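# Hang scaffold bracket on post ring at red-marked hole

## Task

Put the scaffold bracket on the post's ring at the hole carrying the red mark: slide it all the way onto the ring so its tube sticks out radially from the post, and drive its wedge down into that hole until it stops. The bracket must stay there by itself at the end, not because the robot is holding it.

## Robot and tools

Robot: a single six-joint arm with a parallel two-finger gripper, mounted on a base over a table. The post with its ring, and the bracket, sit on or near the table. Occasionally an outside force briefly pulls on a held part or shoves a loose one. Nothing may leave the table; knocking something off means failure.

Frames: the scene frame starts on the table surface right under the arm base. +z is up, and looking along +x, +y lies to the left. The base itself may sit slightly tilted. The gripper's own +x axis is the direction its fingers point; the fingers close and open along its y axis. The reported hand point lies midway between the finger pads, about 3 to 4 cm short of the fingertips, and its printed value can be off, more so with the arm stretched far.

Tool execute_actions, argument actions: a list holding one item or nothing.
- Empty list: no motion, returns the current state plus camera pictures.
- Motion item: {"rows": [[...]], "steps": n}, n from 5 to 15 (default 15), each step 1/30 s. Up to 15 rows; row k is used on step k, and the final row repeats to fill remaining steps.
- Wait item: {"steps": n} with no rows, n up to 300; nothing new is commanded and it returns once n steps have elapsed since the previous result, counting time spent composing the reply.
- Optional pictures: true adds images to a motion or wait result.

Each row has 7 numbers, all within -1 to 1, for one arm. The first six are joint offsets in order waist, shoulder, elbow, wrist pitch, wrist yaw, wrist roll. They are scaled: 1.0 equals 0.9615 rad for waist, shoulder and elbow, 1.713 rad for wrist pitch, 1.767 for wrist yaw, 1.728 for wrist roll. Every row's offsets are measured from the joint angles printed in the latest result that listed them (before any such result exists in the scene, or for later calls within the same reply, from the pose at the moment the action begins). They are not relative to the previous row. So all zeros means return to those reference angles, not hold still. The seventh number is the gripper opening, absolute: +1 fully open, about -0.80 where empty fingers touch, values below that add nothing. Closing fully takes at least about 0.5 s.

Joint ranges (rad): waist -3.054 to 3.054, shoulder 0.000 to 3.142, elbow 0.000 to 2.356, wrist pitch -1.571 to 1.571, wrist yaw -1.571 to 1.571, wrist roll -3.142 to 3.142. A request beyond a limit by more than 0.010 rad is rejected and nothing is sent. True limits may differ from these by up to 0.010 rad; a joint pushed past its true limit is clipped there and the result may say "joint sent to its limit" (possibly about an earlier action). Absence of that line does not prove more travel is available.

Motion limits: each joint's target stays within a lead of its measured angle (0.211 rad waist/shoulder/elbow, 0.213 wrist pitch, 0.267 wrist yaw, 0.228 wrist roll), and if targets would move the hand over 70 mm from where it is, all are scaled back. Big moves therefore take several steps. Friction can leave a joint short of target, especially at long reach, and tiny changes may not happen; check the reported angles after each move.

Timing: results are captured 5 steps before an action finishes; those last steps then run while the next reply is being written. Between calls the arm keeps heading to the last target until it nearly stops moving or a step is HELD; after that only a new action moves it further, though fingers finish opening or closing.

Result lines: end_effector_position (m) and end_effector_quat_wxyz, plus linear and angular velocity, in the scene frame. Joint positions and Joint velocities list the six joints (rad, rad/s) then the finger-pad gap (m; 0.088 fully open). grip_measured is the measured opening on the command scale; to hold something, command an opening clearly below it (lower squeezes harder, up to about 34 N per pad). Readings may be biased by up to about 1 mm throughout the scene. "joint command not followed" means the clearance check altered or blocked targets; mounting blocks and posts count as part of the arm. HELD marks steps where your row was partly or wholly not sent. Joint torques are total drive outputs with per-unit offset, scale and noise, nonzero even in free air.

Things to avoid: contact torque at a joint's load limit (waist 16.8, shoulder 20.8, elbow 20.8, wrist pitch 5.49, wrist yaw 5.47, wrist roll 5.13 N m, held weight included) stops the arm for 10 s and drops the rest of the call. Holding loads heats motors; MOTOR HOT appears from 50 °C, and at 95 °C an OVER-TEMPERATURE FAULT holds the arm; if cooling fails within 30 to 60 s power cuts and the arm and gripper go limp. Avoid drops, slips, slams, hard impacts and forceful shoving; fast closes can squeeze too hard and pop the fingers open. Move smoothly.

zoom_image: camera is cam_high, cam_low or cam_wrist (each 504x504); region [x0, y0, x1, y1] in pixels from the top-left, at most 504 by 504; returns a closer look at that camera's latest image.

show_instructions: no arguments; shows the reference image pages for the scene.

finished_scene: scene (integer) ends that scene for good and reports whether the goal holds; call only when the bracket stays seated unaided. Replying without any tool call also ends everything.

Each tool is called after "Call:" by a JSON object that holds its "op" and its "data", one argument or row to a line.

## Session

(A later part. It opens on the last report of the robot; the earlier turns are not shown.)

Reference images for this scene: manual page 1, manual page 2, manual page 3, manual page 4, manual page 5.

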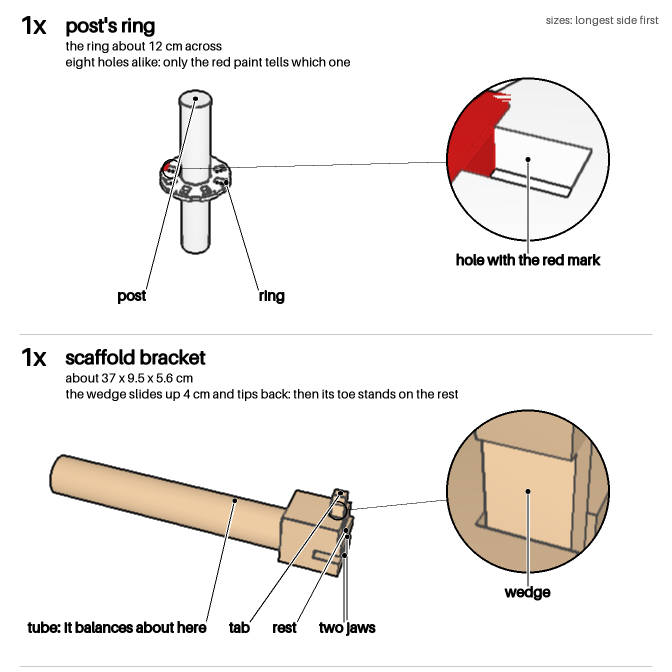

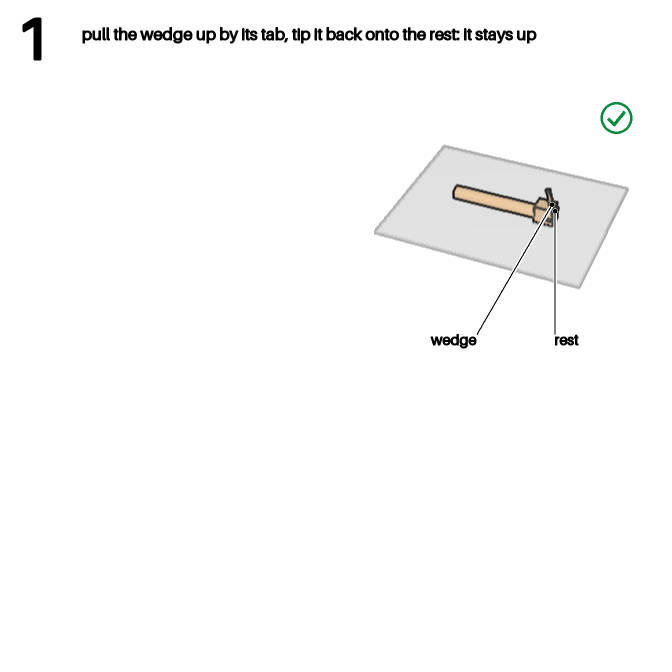

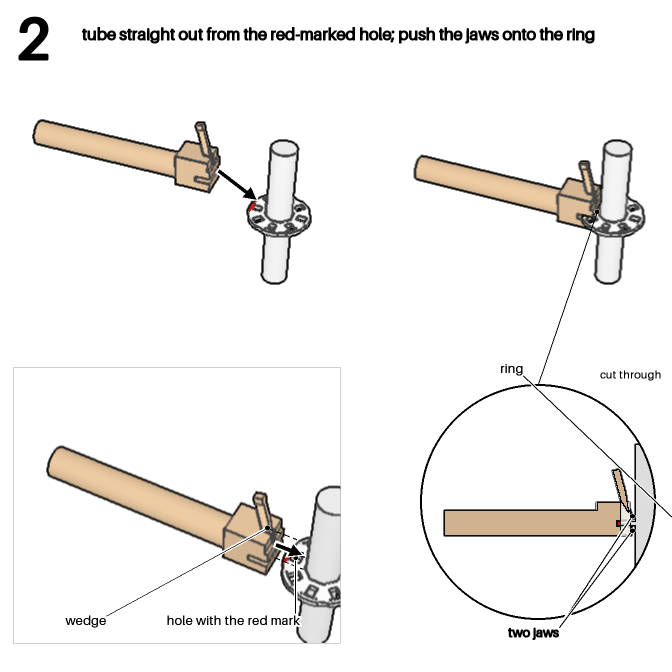

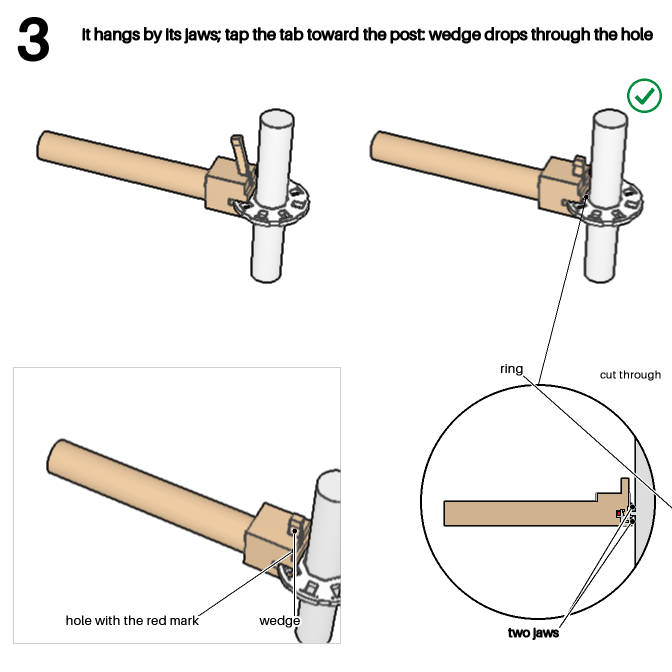

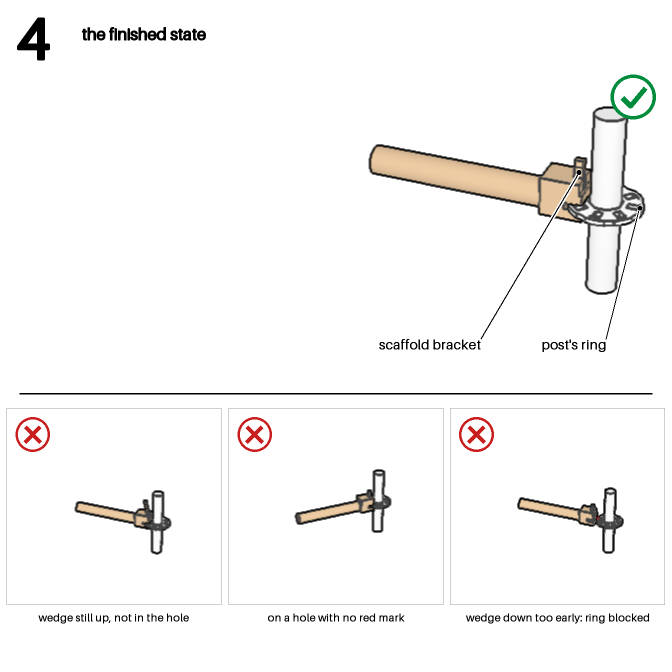

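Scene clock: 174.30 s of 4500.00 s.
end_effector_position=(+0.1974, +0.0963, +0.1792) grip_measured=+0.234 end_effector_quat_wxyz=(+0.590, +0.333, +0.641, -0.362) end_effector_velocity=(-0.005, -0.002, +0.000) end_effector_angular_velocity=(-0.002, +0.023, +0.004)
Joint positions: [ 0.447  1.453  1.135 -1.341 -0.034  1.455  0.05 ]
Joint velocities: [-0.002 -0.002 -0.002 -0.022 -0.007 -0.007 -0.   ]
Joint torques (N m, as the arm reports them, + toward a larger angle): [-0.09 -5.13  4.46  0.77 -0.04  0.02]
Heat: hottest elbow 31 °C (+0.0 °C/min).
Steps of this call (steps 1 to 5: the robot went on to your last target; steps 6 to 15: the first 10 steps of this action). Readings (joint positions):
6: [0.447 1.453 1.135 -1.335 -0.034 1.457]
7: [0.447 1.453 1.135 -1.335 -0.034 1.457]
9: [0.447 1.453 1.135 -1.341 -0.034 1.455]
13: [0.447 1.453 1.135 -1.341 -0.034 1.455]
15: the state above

Call:
{"op": "execute_actions", "data": {
  "actions": [
    {"rows":[[-0.008,0,0,0,0,-0.0045,-0.3],[-0.016,0,0,0,0,-0.009,-0.3],[-0.024,0,0,0,0,-0.0135,-0.3],[-0.032,0,0,0,0,-0.018,-0.3],[-0.04,0,0,0,0,-0.0225,-0.3],[-0.048,0,0,0,0,-0.027,-0.3]],"steps":15}
  ],
  "pictures": true
}}

Call:
{"op": "zoom_image", "data": {
  "camera": "cam_high",
  "region": [230, 170, 330, 270]
}}

Call:
{"op": "zoom_image", "data": {
  "camera": "cam_low",
  "region": [150, 100, 310, 260]
}}

Scene clock: 174.87 s of 4500.00 s.
end_effector_position=(+0.1973, +0.0951, +0.1793) grip_measured=+0.233 end_effector_quat_wxyz=(+0.583, +0.335, +0.651, -0.353) end_effector_velocity=(+0.004, +0.002, -0.001) end_effector_angular_velocity=(+0.044, -0.002, +0.012)
Joint positions: [ 0.424  1.453  1.135 -1.344 -0.061  1.422  0.05 ]
Joint velocities: [-0.022  0.002 -0.002  0.022 -0.037 -0.037 -0.   ]
Joint torques (N m, as the arm reports them, + toward a larger angle): [-2.22 -5.15  4.44  0.55  1.11 -0.33]
Heat: hottest elbow 31 °C (+0.0 °C/min).
Steps of this call (steps 1 to 5: the last 5 steps of your previous action; steps 6 to 7: the robot went on to your last target; steps 8 to 17: the first 10 steps of this action). Readings (joint positions):
8: [0.447 1.453 1.135 -1.341 -0.034 1.455]
9: [0.446 1.453 1.135 -1.341 -0.035 1.455]
11: [0.440 1.453 1.135 -1.341 -0.042 1.447]
15: [0.425 1.453 1.135 -1.343 -0.060 1.426]
17: the state above

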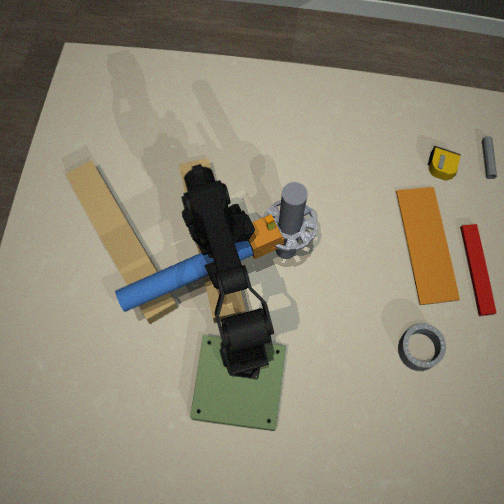

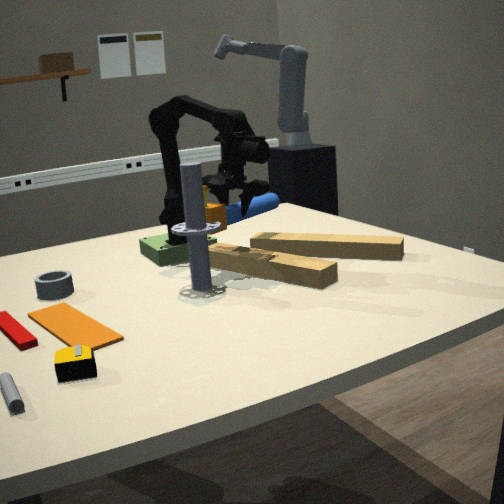

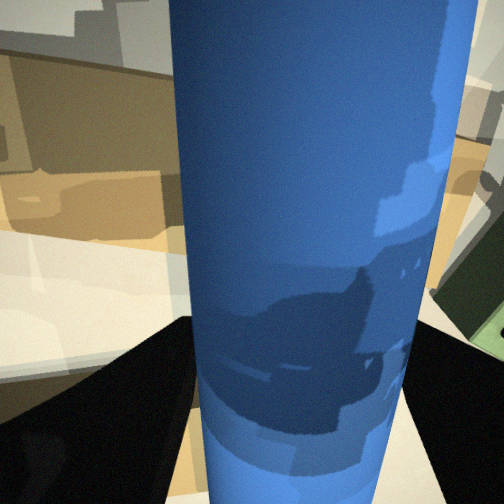

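Region (230, 170, 330, 270) of cam_high's 504x504 image, scaled by 5.040, with more detail than that image has.

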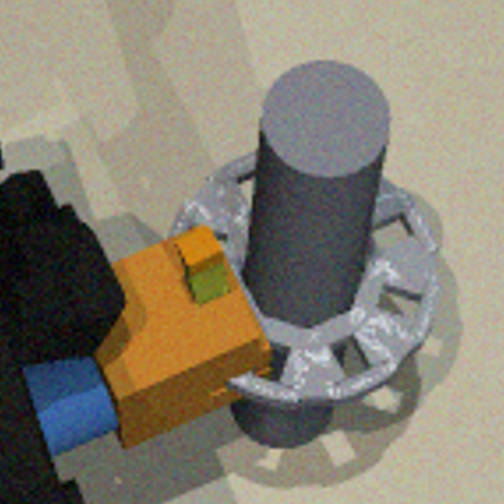

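Region (150, 100, 310, 260) of cam_low's 504x504 image, scaled by 3.150, with more detail than that image has.

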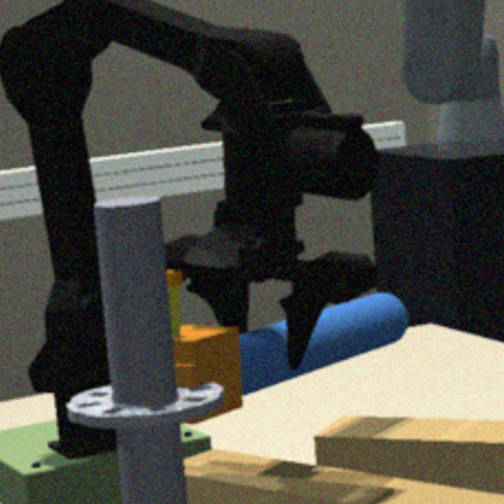

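Call:
{"op": "execute_actions", "data": {
  "actions": [
    {"rows":[[0.02,0,0,0,0,0.011,0.6]],"steps":12}
  ]
}}

Call:
{"op": "execute_actions", "data": {
  "actions": [
    {"rows":[[0.02,-0.01,0.1,-0.04,0,0,0.6],[0.02,-0.02,0.2,-0.08,0,0,0.6],[0.02,-0.03,0.27,-0.125,0,0,0.6]],"steps":15}
  ]
}}

Call:
{"op": "execute_actions", "data": {
  "actions": [
    {"rows":[[0,0,0,0,0.2,-1,-1]],"steps":15}
  ]
}}

Call:
{"op": "execute_actions", "data": {
  "actions": [
    {"rows":[[0,0,0,0,0.1,-1,-1]],"steps":15}
  ]
}}

Call:
{"op": "execute_actions", "data": {
  "actions": [
    {"steps":30}
  ]
}}

Scene clock: 176.67 s of 4500.00 s.
end_effector_position=(+0.1963, +0.0971, +0.1793) grip_measured=+0.500 end_effector_quat_wxyz=(+0.584, +0.334, +0.649, -0.355) end_effector_velocity=(-0.007, +0.012, +0.001) end_effector_angular_velocity=(+0.016, +0.011, +0.023)
Joint positions: [ 0.438  1.453  1.135 -1.344 -0.056  1.437  0.063]
Joint velocities: [ 0.046 -0.002  0.002 -0.007 -0.022  0.022  0.178]
Joint torques (N m, as the arm reports them, + toward a larger angle): [ 0.12 -5.15  4.45  0.35 -0.19  0.06]
Heat: hottest elbow 31 °C (-1.0 °C/min).
Steps of this call (steps 1 to 5: the last 5 steps of your previous action; steps 6 to 15: the robot went on to your last target; steps 16 to 47: nothing new was sent; steps 48 to 54: the first 7 steps of this action). Readings (joint positions):
48: [0.422 1.453 1.135 -1.344 -0.063 1.420]
49: [0.426 1.453 1.135 -1.344 -0.058 1.423]
51: [0.431 1.453 1.135 -1.344 -0.053 1.429]
54: the state above

Scene clock: 177.17 s of 4500.00 s.
end_effector_position=(+0.1975, +0.1026, +0.2495) grip_measured=+0.600 end_effector_quat_wxyz=(+0.606, +0.353, +0.635, -0.325) end_effector_velocity=(-0.007, -0.003, -0.006) end_effector_angular_velocity=(-0.028, +0.076, -0.010)
Joint positions: [ 0.456  1.417  1.387 -1.546 -0.058  1.439  0.068]
Joint velocities: [-0.002  0.032  0.002 -0.051 -0.007  0.007 -0.   ]
Joint torques (N m, as the arm reports them, + toward a larger angle): [ 0.18 -4.07  4.92  0.21 -0.04 -0.02]
Heat: hottest elbow 31 °C (-1.0 °C/min).
Steps of this call (steps 1 to 5: the last 5 steps of your previous action; steps 6 to 15: the first 10 steps of this action, its rows measured from where the robot was after step 5). Readings (joint positions):
5: [0.440 1.453 1.135 -1.344 -0.058 1.439]
6: [0.442 1.454 1.146 -1.358 -0.058 1.439]
7: [0.446 1.456 1.178 -1.395 -0.058 1.439]
9: [0.453 1.454 1.277 -1.474 -0.058 1.439]
13: [0.456 1.418 1.381 -1.538 -0.058 1.439]
15: the state above

Scene clock: 177.67 s of 4500.00 s.
end_effector_position=(+0.2177, +0.0563, +0.2546) grip_measured=-0.561 end_effector_quat_wxyz=(+0.746, +0.040, +0.633, -0.205) end_effector_velocity=(-0.000, -0.018, +0.004) end_effector_angular_velocity=(-0.346, +0.496, +1.904)
Joint positions: [ 0.457  1.42   1.387 -1.555  0.282  0.792  0.011]
Joint velocities: [-0.002  0.002 -0.002 -0.037  0.11  -1.985 -0.175]
Joint torques (N m, as the arm reports them, + toward a larger angle): [-0.14 -4.9   4.45  0.55  0.32 -0.09]
Heat: hottest elbow 31 °C (-1.0 °C/min).
Steps of this call (steps 1 to 5: the last 5 steps of your previous action; steps 6 to 15: the first 10 steps of this action, its rows measured from where the robot was after step 5). Readings (joint positions):
5: [0.456 1.420 1.387 -1.554 -0.058 1.439]
6: [0.459 1.420 1.387 -1.555 -0.007 1.387]
7: [0.461 1.420 1.387 -1.555 0.079 1.318]
9: [0.458 1.420 1.387 -1.555 0.194 1.187]
13: [0.457 1.420 1.387 -1.555 0.270 0.924]
15: the state above

Scene clock: 178.17 s of 4500.00 s.
end_effector_position=(+0.2283, +0.0340, +0.2643) grip_measured=-0.785 end_effector_quat_wxyz=(+0.672, -0.376, +0.635, +0.055) end_effector_velocity=(-0.000, -0.006, +0.001) end_effector_angular_velocity=(-0.412, +0.803, +1.789)
Joint positions: [ 0.458  1.42   1.387 -1.555  0.46  -0.196  0.001]
Joint velocities: [-0.002 -0.002 -0.007 -0.007  0.037 -2.    -0.   ]
Joint torques (N m, as the arm reports them, + toward a larger angle): [-0.11 -4.95  4.59  0.52  0.4  -0.04]
Heat: hottest elbow 31 °C (-1.0 °C/min).
Steps of this call (steps 1 to 5: the last 5 steps of your previous action; steps 6 to 15: the first 10 steps of this action, its rows measured from where the robot was after step 5). Readings (joint positions):
5: [0.457 1.420 1.387 -1.555 0.291 0.462]
6: [0.459 1.420 1.387 -1.555 0.325 0.396]
7: [0.459 1.420 1.387 -1.555 0.375 0.330]
9: [0.458 1.420 1.387 -1.555 0.424 0.199]
13: [0.458 1.420 1.387 -1.555 0.455 -0.064]
15: the state above

Scene clock: 179.17 s of 4500.00 s.
end_effector_position=(+0.2286, +0.0335, +0.2646) grip_measured=-0.785 end_effector_quat_wxyz=(-0.387, +0.667, -0.519, -0.369) end_effector_velocity=(+0.000, +0.001, -0.001) end_effector_angular_velocity=(+0.006, +0.005, +0.017)
Joint positions: [ 0.458  1.42   1.387 -1.554  0.465 -1.263  0.001]
Joint velocities: [-0.002 -0.002 -0.002  0.007 -0.007 -0.022 -0.   ]
Joint torques (N m, as the arm reports them, + toward a larger angle): [-0.12 -4.89  4.44  0.43  0.36 -0.07]
Heat: hottest elbow 31 °C (-1.0 °C/min).
Kept back: nothing.
Steps of this call (steps 1 to 5: the last 5 steps of your previous action; steps 6 to 30: the robot went on to your last target). Readings (joint positions):
1: [0.458 1.420 1.387 -1.555 0.462 -0.262]
2: [0.458 1.420 1.387 -1.555 0.462 -0.328]
4: [0.458 1.420 1.387 -1.555 0.463 -0.460]
8: [0.458 1.420 1.387 -1.555 0.464 -0.723]
30: the state above

Roll to −1.677: Δ −0.414 → −0.24.

Call:
{"op": "execute_actions", "data": {
  "actions": [
    {"rows":[[0,0,0,0,0,-0.24,-1]],"steps":15}
  ]
}}

Call:
{"op": "execute_actions", "data": {
  "actions": [
    {"steps":8}
  ],
  "pictures": true
}}

Scene clock: 179.63 s of 4500.00 s.
end_effector_position=(+0.2287, +0.0335, +0.2646) grip_measured=-0.785 end_effector_quat_wxyz=(-0.248, +0.730, -0.436, -0.464) end_effector_velocity=(-0.004, +0.001, -0.001) end_effector_angular_velocity=(-0.024, +0.104, +0.200)
Joint positions: [ 0.458  1.42   1.387 -1.553  0.465 -1.659  0.001]
Joint velocities: [-0.002 -0.007 -0.002 -0.007 -0.022 -0.227 -0.   ]
Joint torques (N m, as the arm reports them, + toward a larger angle): [-0.06 -4.88  4.42  0.41  0.23 -0.07]
Heat: hottest elbow 31 °C (-1.0 °C/min).
Steps of this call (steps 1 to 4: the robot went on to your last target; steps 5 to 14: the first 10 steps of this action). Readings (joint positions):
5: [0.458 1.420 1.387 -1.554 0.465 -1.316]
6: [0.458 1.420 1.387 -1.554 0.465 -1.385]
8: [0.458 1.420 1.387 -1.554 0.465 -1.516]
12: [0.458 1.420 1.387 -1.554 0.465 -1.640]
14: the state above

Scene clock: 179.90 s of 4500.00 s.
end_effector_position=(+0.2287, +0.0335, +0.2646) grip_measured=-0.785 end_effector_quat_wxyz=(-0.243, +0.732, -0.433, -0.467) end_effector_velocity=(-0.005, -0.002, -0.001) end_effector_angular_velocity=(-0.010, +0.038, +0.030)
Joint positions: [ 0.458  1.42   1.387 -1.553  0.465 -1.675  0.001]
Joint velocities: [-0.002 -0.002 -0.002 -0.022 -0.007 -0.037 -0.   ]
Joint torques (N m, as the arm reports them, + toward a larger angle): [-0.03 -4.82  4.42  0.38  0.22 -0.07]
Heat: hottest elbow 31 °C (-1.0 °C/min).
Kept back: nothing.
Steps of this call (steps 1 to 5: the last 5 steps of your previous action; steps 6 to 8: the robot went on to your last target). Readings (joint positions):
1: [0.458 1.420 1.387 -1.553 0.465 -1.664]
2: [0.458 1.420 1.387 -1.553 0.465 -1.667]
4: [0.458 1.420 1.387 -1.553 0.465 -1.672]
8: the state above

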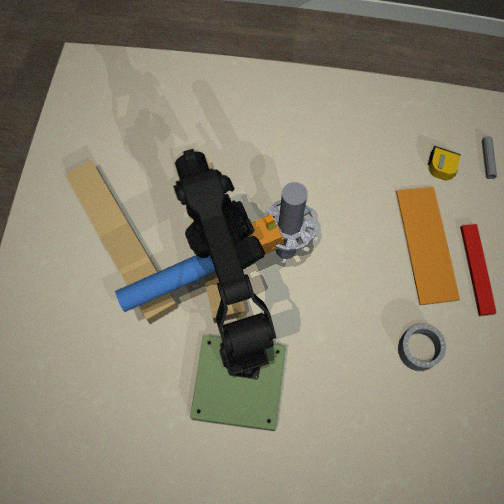

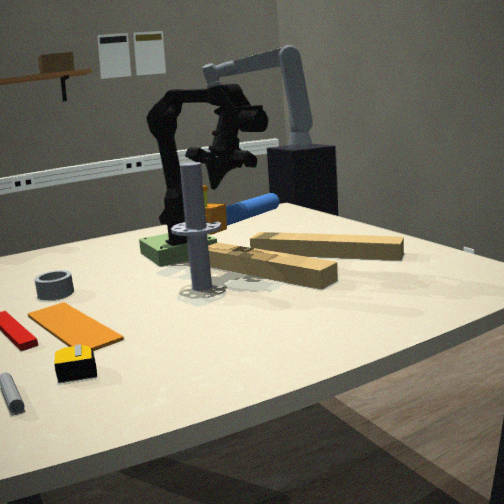

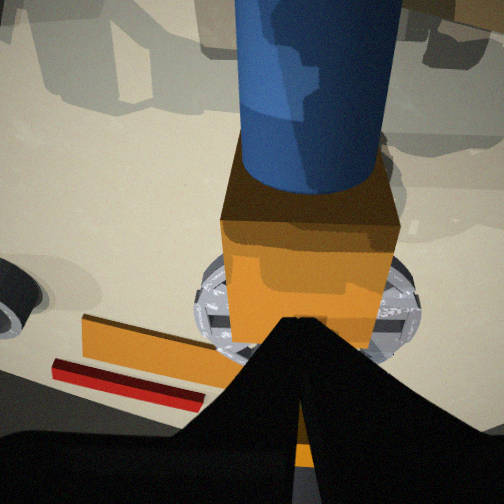

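Call:
{"op": "execute_actions", "data": {
  "actions": [
    {"rows":[[0,0.02,0.06,0,0,0,-1],[0,0.04,0.12,0,0,0,-1],[-0.04,0.057,0.12,0,0,-0.022,-1],[-0.08,0.057,0.12,0,0,-0.044,-1],[-0.12,0.057,0.12,0,0,-0.067,-1],[-0.15,0.057,0.12,0,0,-0.083,-1]],"steps":15}
  ]
}}

Call:
{"op": "execute_actions", "data": {
  "actions": [
    {"steps":10}
  ],
  "pictures": true
}}

Scene clock: 180.70 s of 4500.00 s.
end_effector_position=(+0.2511, +0.0083, +0.2810) grip_measured=-0.785 end_effector_quat_wxyz=(-0.249, +0.728, -0.440, -0.463) end_effector_velocity=(+0.003, -0.034, -0.004) end_effector_angular_velocity=(-0.039, +0.119, +0.038)
Joint positions: [ 0.323  1.466  1.492 -1.551  0.465 -1.802  0.001]
Joint velocities: [-0.139  0.032  0.017 -0.022 -0.007 -0.198  0.   ]
Joint torques (N m, as the arm reports them, + toward a larger angle): [ 0.29 -4.51  5.27  0.33  0.2  -0.06]
Heat: hottest elbow 31 °C (+0.0 °C/min).
Steps of this call (steps 1 to 14: the robot went on to your last target; steps 15 to 24: the first 10 steps of this action). Readings (joint positions):
15: [0.458 1.422 1.393 -1.556 0.465 -1.676]
16: [0.458 1.430 1.412 -1.559 0.465 -1.676]
18: [0.442 1.450 1.460 -1.551 0.464 -1.701]
22: [0.342 1.463 1.490 -1.550 0.465 -1.786]
24: the state above

Scene clock: 181.03 s of 4500.00 s.
end_effector_position=(+0.2517, +0.0069, +0.2812) grip_measured=-0.785 end_effector_quat_wxyz=(-0.245, +0.729, -0.439, -0.465) end_effector_velocity=(-0.002, -0.002, -0.001) end_effector_angular_velocity=(+0.006, +0.006, -0.013)
Joint positions: [ 0.316  1.468  1.494 -1.551  0.465 -1.816  0.001]
Joint velocities: [-0.007 -0.002 -0.002 -0.007 -0.007  0.007 -0.   ]
Joint torques (N m, as the arm reports them, + toward a larger angle): [-0.31 -4.44  5.21  0.34  0.23 -0.07]
Heat: hottest elbow 31 °C (+0.0 °C/min).
Kept back: nothing.
Steps of this call (steps 1 to 5: the last 5 steps of your previous action; steps 6 to 10: the robot went on to your last target). Readings (joint positions):
1: [0.319 1.467 1.492 -1.551 0.465 -1.806]
2: [0.318 1.467 1.493 -1.551 0.465 -1.809]
4: [0.318 1.468 1.493 -1.551 0.465 -1.813]
8: [0.317 1.468 1.494 -1.551 0.465 -1.815]
10: the state above

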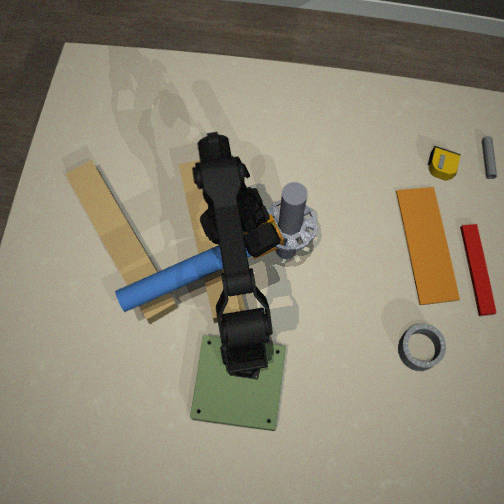

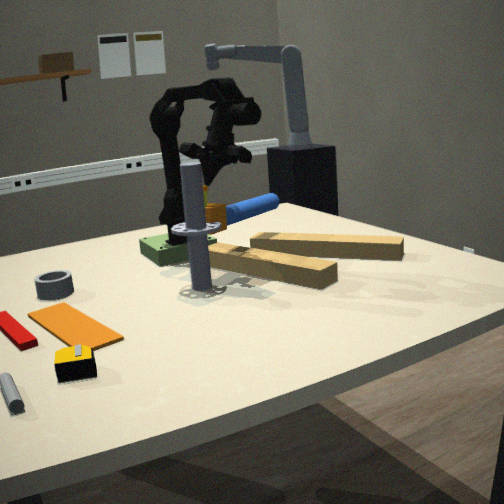

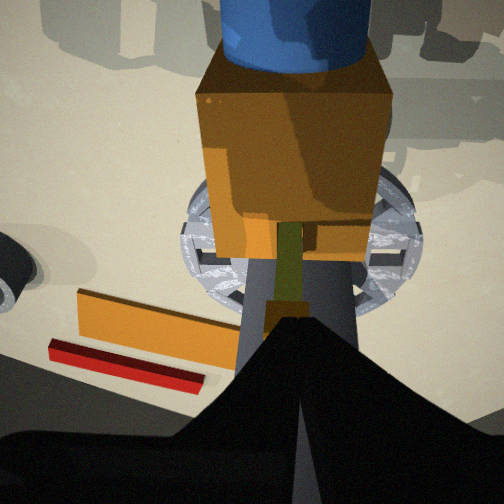

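Call:
{"op": "zoom_image", "data": {
  "camera": "cam_low",
  "region": [150, 100, 310, 260]
}}

Region (150, 100, 310, 260) of cam_low's 504x504 image, scaled by 3.150, with more detail than that image has.

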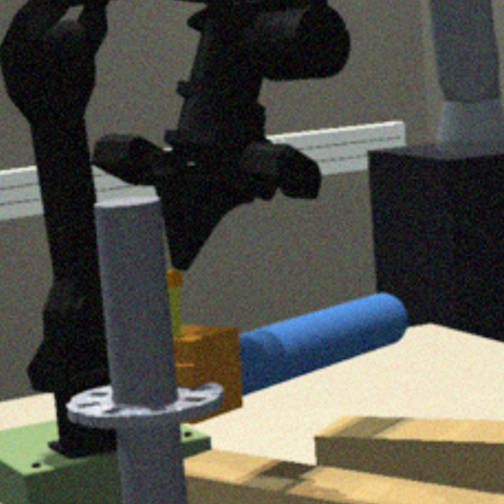

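Call:
{"op": "execute_actions", "data": {
  "actions": [
    {"rows":[[0,-0.01,-0.02,0,0,0,-1],[0,-0.01,-0.04,0,0,0,-1],[0,-0.01,-0.06,0,0,0,-1],[0,-0.01,-0.08,0,0,0,-1],[0,-0.01,-0.1,0,0,0,-1]],"steps":15}
  ]
}}

Call:
{"op": "execute_actions", "data": {
  "actions": [
    {"steps":8}
  ],
  "pictures": true
}}

Call:
{"op": "zoom_image", "data": {
  "camera": "cam_low",
  "region": [150, 100, 310, 260]
}}

Scene clock: 181.80 s of 4500.00 s.
end_effector_position=(+0.2486, +0.0065, +0.2764) grip_measured=-0.785 end_effector_quat_wxyz=(-0.240, +0.734, -0.437, -0.461) end_effector_velocity=(-0.007, +0.001, -0.004) end_effector_angular_velocity=(+0.000, +0.022, +0.014)
Joint positions: [ 0.326  1.446  1.452 -1.527  0.478 -1.816  0.001]
Joint velocities: [ 0.007 -0.017 -0.027 -0.007 -0.007 -0.007 -0.   ]
Joint torques (N m, as the arm reports them, + toward a larger angle): [-1.06 -3.54 -0.06 -1.12 -0.39 -0.01]
Heat: hottest elbow 31 °C (+0.0 °C/min).
Steps of this call (steps 1 to 13: the robot went on to your last target; steps 14 to 23: the first 10 steps of this action). Readings (joint positions):
14: [0.316 1.468 1.494 -1.551 0.465 -1.816]
15: [0.316 1.467 1.490 -1.551 0.465 -1.816]
17: [0.319 1.462 1.475 -1.543 0.469 -1.816]
21: [0.326 1.448 1.454 -1.528 0.477 -1.816]
23: the state above

Scene clock: 182.07 s of 4500.00 s.
end_effector_position=(+0.2485, +0.0066, +0.2762) grip_measured=-0.785 end_effector_quat_wxyz=(-0.240, +0.734, -0.437, -0.460) end_effector_velocity=(-0.005, -0.003, +0.001) end_effector_angular_velocity=(-0.014, +0.017, +0.004)
Joint positions: [ 0.327  1.445  1.45  -1.526  0.479 -1.816  0.001]
Joint velocities: [-0.002 -0.007 -0.002 -0.022  0.007 -0.007  0.   ]
Joint torques (N m, as the arm reports them, + toward a larger angle): [-1.15 -3.44 -0.28 -1.18 -0.39 -0.02]
Heat: hottest elbow 31 °C (+0.0 °C/min).
Kept back: nothing.
Steps of this call (steps 1 to 5: the last 5 steps of your previous action; steps 6 to 8: the robot went on to your last target). Readings (joint positions):
1: [0.327 1.446 1.451 -1.526 0.479 -1.816]
2: [0.327 1.445 1.451 -1.526 0.479 -1.816]
4: [0.327 1.445 1.450 -1.526 0.479 -1.816]
8: the state above

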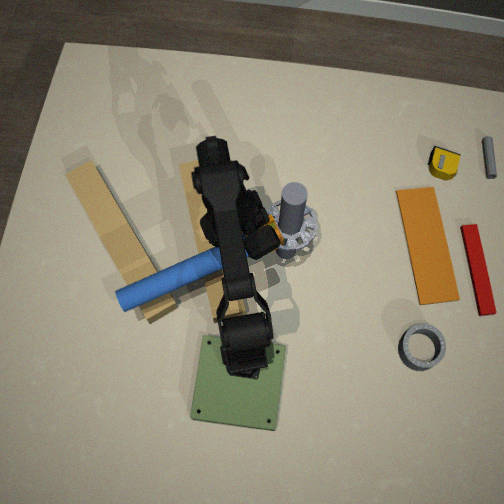

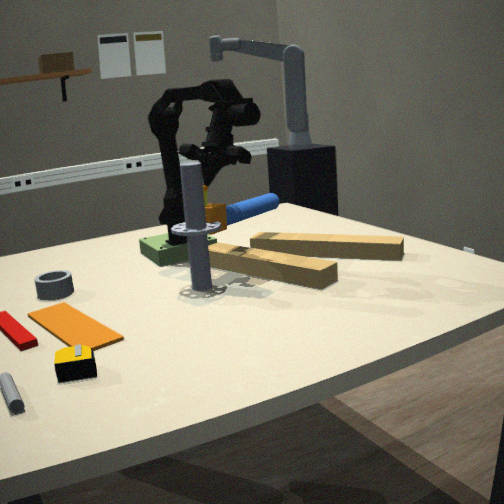

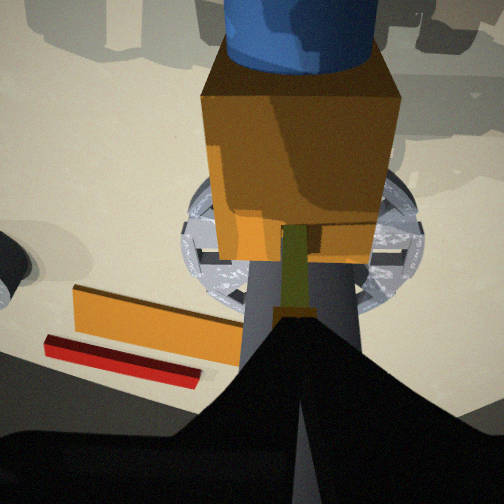

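Region (150, 100, 310, 260) of cam_low's 504x504 image, scaled by 3.150, with more detail than that image has.

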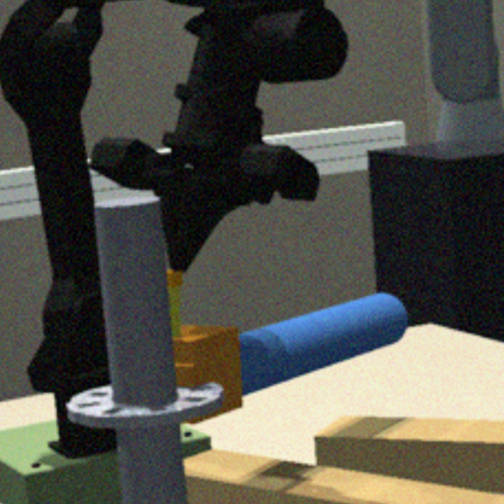

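Call:
{"op": "execute_actions", "data": {
  "actions": [
    {"rows":[[0,0,0.03,0,0,0,-1]],"steps":10}
  ]
}}

Call:
{"op": "show_instructions", "data": {

}}

Scene clock: 183.40 s of 4500.00 s.
end_effector_position=(+0.2482, +0.0070, +0.2795) grip_measured=-0.785 end_effector_quat_wxyz=(-0.242, +0.735, -0.435, -0.460) end_effector_velocity=(+0.016, +0.006, +0.020) end_effector_angular_velocity=(+0.044, -0.110, -0.009)
Joint positions: [ 0.328  1.443  1.462 -1.534  0.477 -1.816  0.001]
Joint velocities: [-0.002 -0.002  0.076  0.037 -0.007  0.007 -0.   ]
Joint torques (N m, as the arm reports them, + toward a larger angle): [-0.13 -4.85  5.21  0.81  0.25 -0.02]
Heat: hottest elbow 31 °C (+0.0 °C/min).
Steps of this call (steps 1 to 15: the robot went on to your last target; steps 16 to 35: nothing new was sent; steps 36 to 40: the first 5 steps of this action). Readings (joint positions):
36: [0.328 1.443 1.455 -1.527 0.479 -1.816]
37: [0.328 1.443 1.459 -1.535 0.477 -1.816]
39: [0.328 1.443 1.460 -1.535 0.477 -1.816]
40: the state above

Reference images for this scene: manual page 1, manual page 2, manual page 3, manual page 4, manual page 5.

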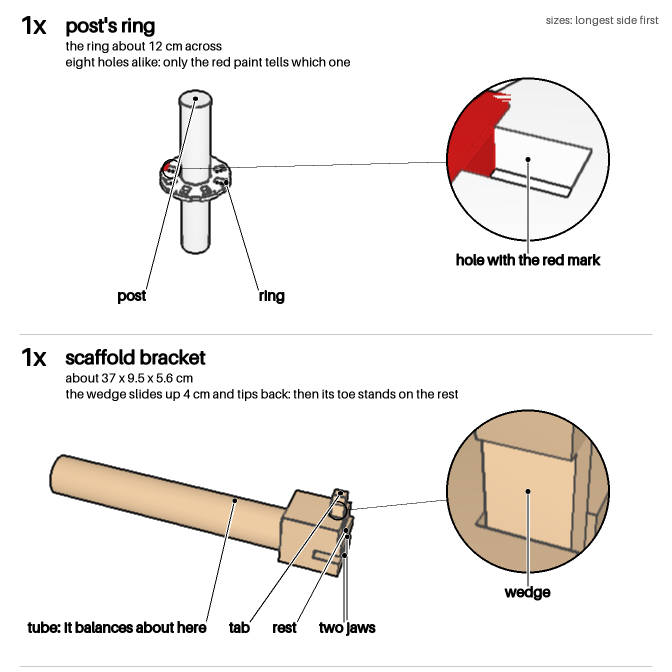

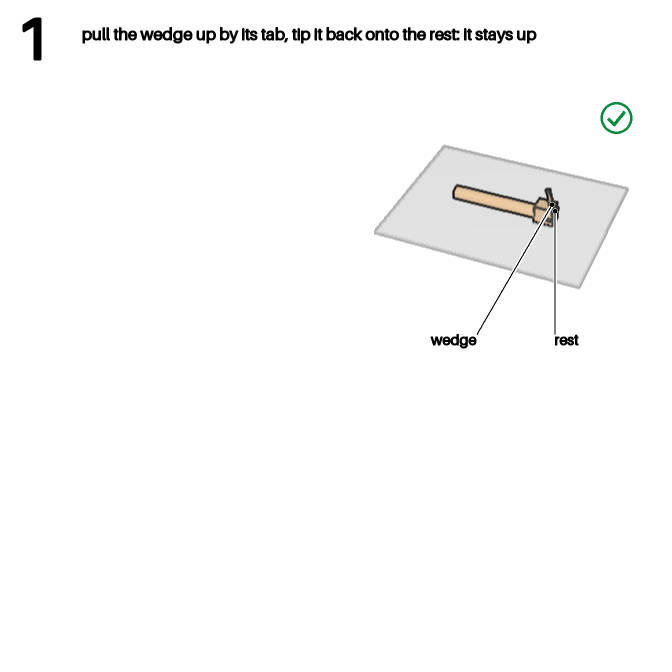

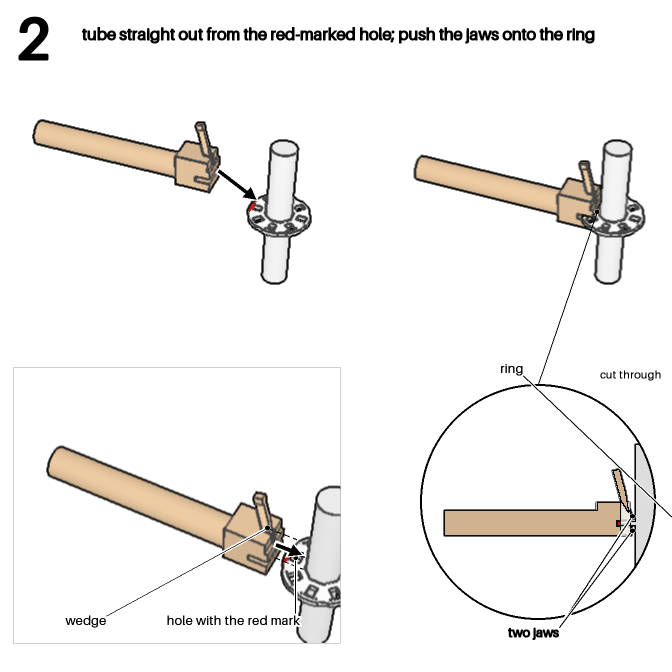

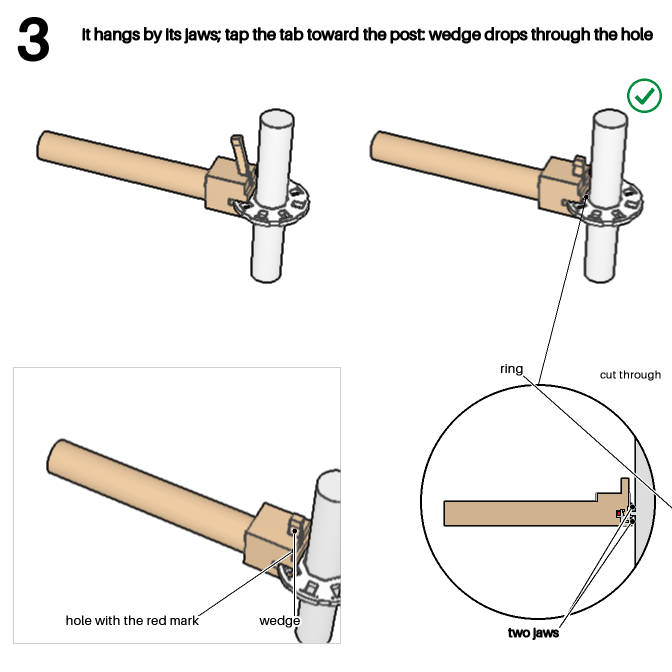

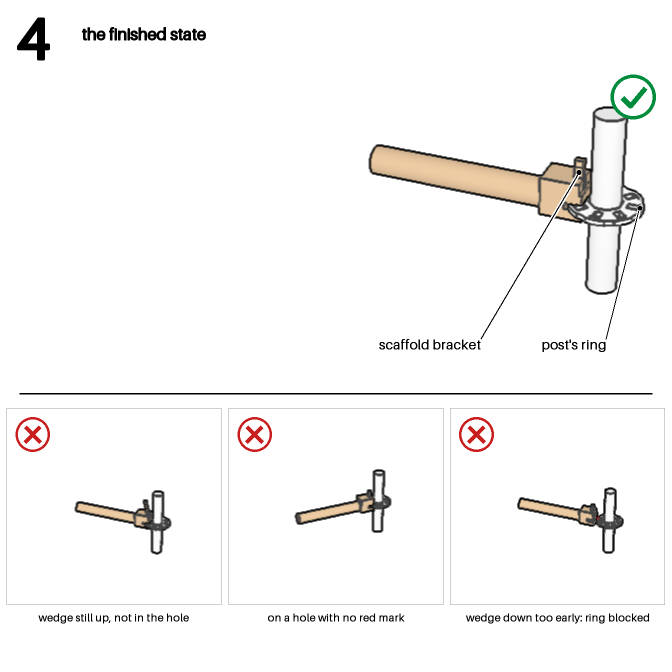

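Call:
{"op": "execute_actions", "data": {
  "actions": [
    {"rows":[[0.03,0,0.06,0,0.1,0.017,-1],[0.06,0,0.1,0,0.2,0.033,-1]],"steps":15}
  ],
  "pictures": true
}}

Call:
{"op": "zoom_image", "data": {
  "camera": "cam_wrist",
  "region": [100, 100, 500, 500]
}}

Call:
{"op": "zoom_image", "data": {
  "camera": "cam_low",
  "region": [165, 170, 265, 250]
}}

Scene clock: 184.03 s of 4500.00 s.
end_effector_position=(+0.2670, -0.0137, +0.3326) grip_measured=-0.785 end_effector_quat_wxyz=(-0.195, +0.802, -0.471, -0.311) end_effector_velocity=(+0.000, -0.005, +0.017) end_effector_angular_velocity=(-0.146, -0.044, +0.017)
Joint positions: [ 0.385  1.442  1.551 -1.534  0.808 -1.763  0.001]
Joint velocities: [ 0.046 -0.002  0.002 -0.022  0.154  0.007 -0.   ]
Joint torques (N m, as the arm reports them, + toward a larger angle): [-0.43 -4.89  5.13  0.82  0.94  0.03]
Heat: hottest elbow 31 °C (+0.0 °C/min).
Steps of this call (steps 1 to 5: the last 5 steps of your previous action; steps 6 to 9: the robot went on to your last target; steps 10 to 19: the first 10 steps of this action). Readings (joint positions):
10: [0.332 1.443 1.475 -1.530 0.512 -1.810]
11: [0.343 1.445 1.488 -1.531 0.586 -1.797]
13: [0.366 1.448 1.522 -1.530 0.715 -1.778]
17: [0.380 1.442 1.551 -1.532 0.799 -1.765]
19: the state above

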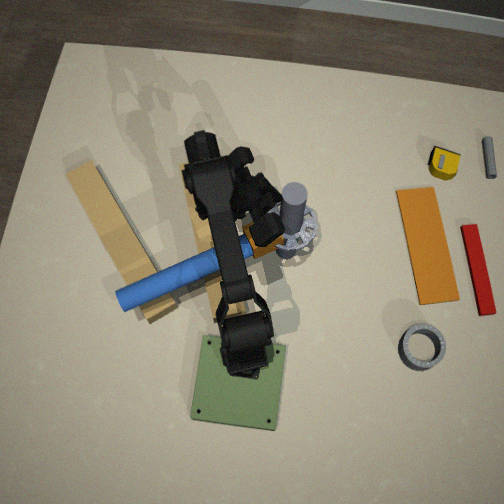

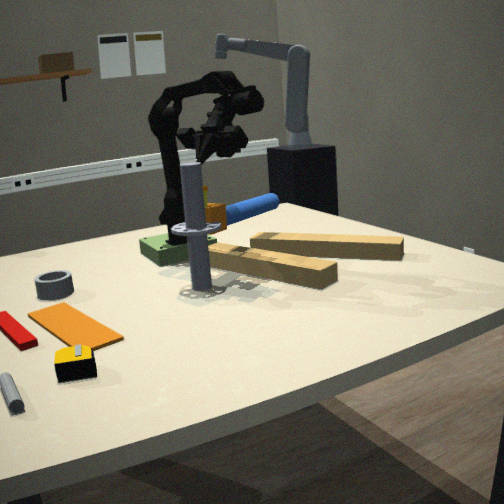

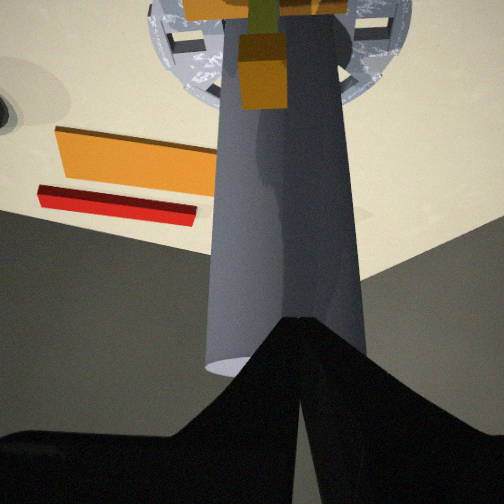

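Region (100, 100, 500, 500) of cam_wrist's 504x504 image, scaled by 1.260, with more detail than that image has.

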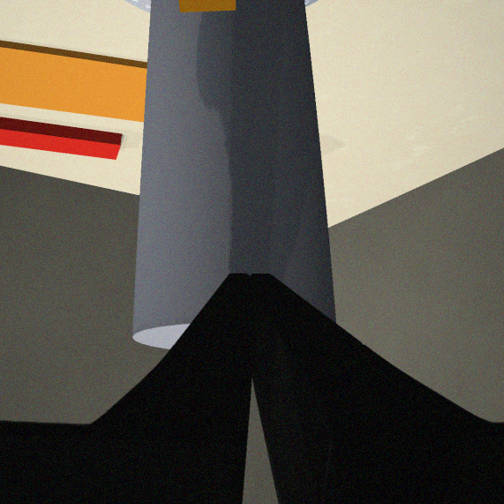

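Region (165, 170, 265, 250) of cam_low's 504x504 image, scaled by 5.040, with more detail than that image has; it fills the top 403 rows of this view, and the rest is white.

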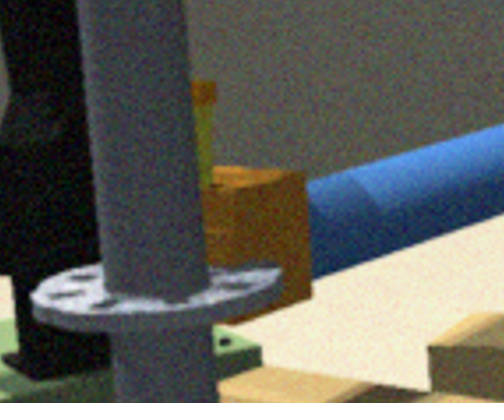

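Call:
{"op": "execute_actions", "data": {
  "actions": [
    {"rows":[[0.07,0,-0.05,0,-0.47,1,0.6]],"steps":15}
  ]
}}

Call:
{"op": "execute_actions", "data": {
  "actions": [
    {"rows":[[0,0,-0.05,0,0,1,0.6]],"steps":15}
  ]
}}

Call:
{"op": "execute_actions", "data": {
  "actions": [
    {"steps":30}
  ]
}}

Scene clock: 184.93 s of 4500.00 s.
end_effector_position=(+0.2296, +0.0903, +0.2768) grip_measured=+0.172 end_effector_quat_wxyz=(+0.535, -0.537, +0.477, +0.444) end_effector_velocity=(-0.097, +0.196, -0.021) end_effector_angular_velocity=(+1.540, +0.541, -1.742)
Joint positions: [ 0.45   1.441  1.511 -1.534  0.097 -1.113  0.047]
Joint velocities: [ 0.037 -0.002 -0.002 -0.037 -1.399  1.971  0.175]
Joint torques (N m, as the arm reports them, + toward a larger angle): [-0.14 -5.09  3.82  0.66 -0.12  0.06]
Heat: hottest elbow 31 °C (+0.0 °C/min).
Steps of this call (steps 1 to 5: the last 5 steps of your previous action; steps 6 to 15: the robot went on to your last target; steps 16 to 17: nothing new was sent; steps 18 to 27: the first 10 steps of this action). Readings (joint positions):
18: [0.392 1.442 1.547 -1.535 0.775 -1.708]
19: [0.405 1.439 1.541 -1.534 0.693 -1.640]
21: [0.433 1.439 1.525 -1.534 0.536 -1.508]
25: [0.448 1.441 1.511 -1.534 0.227 -1.245]
27: the state above

Scene clock: 185.43 s of 4500.00 s.
end_effector_position=(+0.2182, +0.1023, +0.2659) grip_measured=+0.600 end_effector_quat_wxyz=(+0.708, -0.189, +0.650, +0.201) end_effector_velocity=(-0.004, -0.005, -0.000) end_effector_angular_velocity=(+0.127, +0.093, -1.957)
Joint positions: [ 0.452  1.44   1.472 -1.532 -0.005 -0.125  0.068]
Joint velocities: [-0.007 -0.002 -0.002 -0.022  0.007  1.956  0.   ]
Joint torques (N m, as the arm reports them, + toward a larger angle): [-0.04 -5.11  3.78  0.58  0.05  0.04]
Heat: hottest elbow 31 °C (+0.0 °C/min).
Steps of this call (steps 1 to 5: the last 5 steps of your previous action; steps 6 to 15: the first 10 steps of this action, its rows measured from where the robot was after step 5). Readings (joint positions):
5: [0.452 1.441 1.511 -1.534 -0.002 -0.784]
6: [0.452 1.441 1.506 -1.532 -0.005 -0.718]
7: [0.452 1.440 1.497 -1.532 -0.005 -0.652]
9: [0.452 1.440 1.481 -1.532 -0.005 -0.521]
13: [0.452 1.440 1.472 -1.532 -0.005 -0.257]
15: the state above

Scene clock: 186.43 s of 4500.00 s.
end_effector_position=(+0.2182, +0.1023, +0.2658) grip_measured=+0.600 end_effector_quat_wxyz=(+0.706, +0.197, +0.662, -0.157) end_effector_velocity=(-0.004, -0.004, -0.000) end_effector_angular_velocity=(-0.016, +0.017, +0.004)
Joint positions: [ 0.452  1.44   1.471 -1.532 -0.005  0.942  0.068]
Joint velocities: [-0.002 -0.002 -0.002 -0.022  0.007 -0.007  0.   ]
Joint torques (N m, as the arm reports them, + toward a larger angle): [-0.08 -5.16  3.79  0.58  0.09  0.04]
Heat: hottest elbow 30 °C (-1.0 °C/min).
Kept back: nothing.
Steps of this call (steps 1 to 5: the last 5 steps of your previous action; steps 6 to 30: the robot went on to your last target). Readings (joint positions):
1: [0.452 1.440 1.472 -1.532 -0.005 -0.059]
2: [0.452 1.440 1.472 -1.532 -0.005 0.006]
4: [0.452 1.440 1.472 -1.532 -0.005 0.138]
8: [0.452 1.440 1.471 -1.532 -0.005 0.401]
30: the state above

Call:
{"op": "execute_actions", "data": {
  "actions": [
    {"rows":[[-0.004,0.015,-0.05,0.117,-0.015,0.297,0.6],[-0.004,0.015,-0.1,0.117,-0.015,0.297,0.6],[-0.004,0.015,-0.1,0.117,-0.015,0.297,0.6],[-0.004,0.015,-0.1,0.117,-0.015,0.297,0.6],[-0.004,0.015,-0.1,0.117,-0.015,0.297,0.6],[-0.004,0.015,-0.1,0.117,-0.015,0.297,0.6],[-0.004,0.015,-0.1,0.117,-0.015,0.297,0.6],[-0.004,0.015,-0.2,0.117,-0.015,0.297,0.6],[-0.004,0.015,-0.3,0.117,-0.015,0.297,0.6],[-0.004,0.015,-0.355,0.117,-0.015,0.297,0.6]],"steps":15}
  ]
}}

Call:
{"op": "execute_actions", "data": {
  "actions": [
    {"steps":20}
  ],
  "pictures": true
}}

Scene clock: 187.17 s of 4500.00 s.
end_effector_position=(+0.2302, +0.1112, +0.2211) grip_measured=+0.600 end_effector_quat_wxyz=(+0.637, +0.370, +0.607, -0.299) end_effector_velocity=(-0.300, -0.136, -0.405) end_effector_angular_velocity=(-0.600, +1.442, -0.373)
Joint positions: [ 0.451  1.444  1.291 -1.326 -0.027  1.422  0.068]
Joint velocities: [-0.002 -0.115 -1.57  -0.095 -0.022  0.374 -0.   ]
Joint torques (N m, as the arm reports them, + toward a larger angle): [-0.26 -3.3   1.62  0.04 -0.19  0.07]
Heat: hottest elbow 30 °C (-1.0 °C/min).
Steps of this call (steps 1 to 12: the robot went on to your last target; steps 13 to 22: the first 10 steps of this action). Readings (joint positions):
13: [0.452 1.440 1.463 -1.504 -0.007 0.995]
14: [0.451 1.438 1.446 -1.439 -0.013 1.063]
16: [0.451 1.444 1.418 -1.378 -0.021 1.194]
20: [0.451 1.454 1.371 -1.338 -0.026 1.389]
22: the state above

Scene clock: 187.83 s of 4500.00 s.
end_effector_position=(+0.2204, +0.1058, +0.2090) grip_measured=+0.589 end_effector_quat_wxyz=(+0.628, +0.373, +0.607, -0.314) end_effector_velocity=(-0.003, -0.001, -0.002) end_effector_angular_velocity=(+0.000, +0.013, +0.020)
Joint positions: [ 0.448  1.416  1.221 -1.305 -0.026  1.447  0.068]
Joint velocities: [-0.002 -0.002 -0.007 -0.007 -0.007 -0.022 -0.   ]
Joint torques (N m, as the arm reports them, + toward a larger angle): [-0.1  -0.46 -3.61 -1.18 -0.22  0.23]
Heat: hottest elbow 30 °C (-1.0 °C/min).
Kept back: nothing.
Steps of this call (steps 1 to 5: the last 5 steps of your previous action; steps 6 to 20: the robot went on to your last target). Readings (joint positions):
1: [0.451 1.443 1.248 -1.334 -0.027 1.429]
2: [0.450 1.436 1.240 -1.321 -0.026 1.433]
4: [0.449 1.422 1.227 -1.310 -0.026 1.441]
8: [0.448 1.417 1.222 -1.307 -0.026 1.445]
20: the state above

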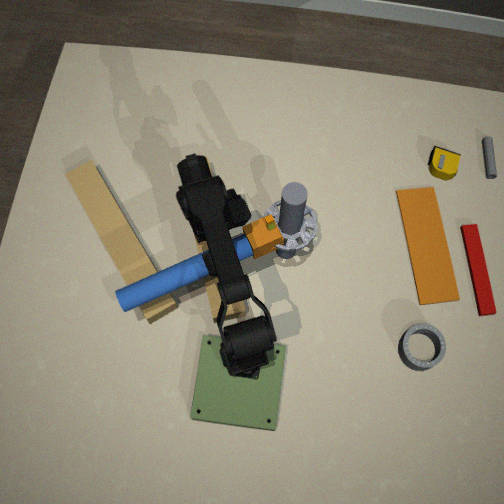

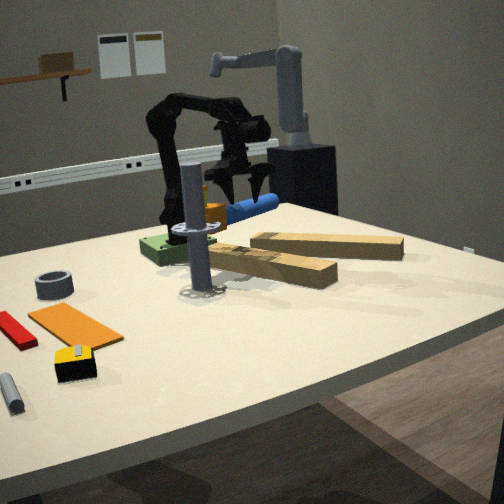

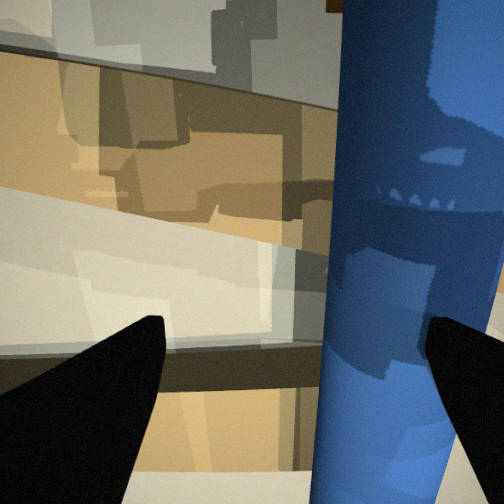

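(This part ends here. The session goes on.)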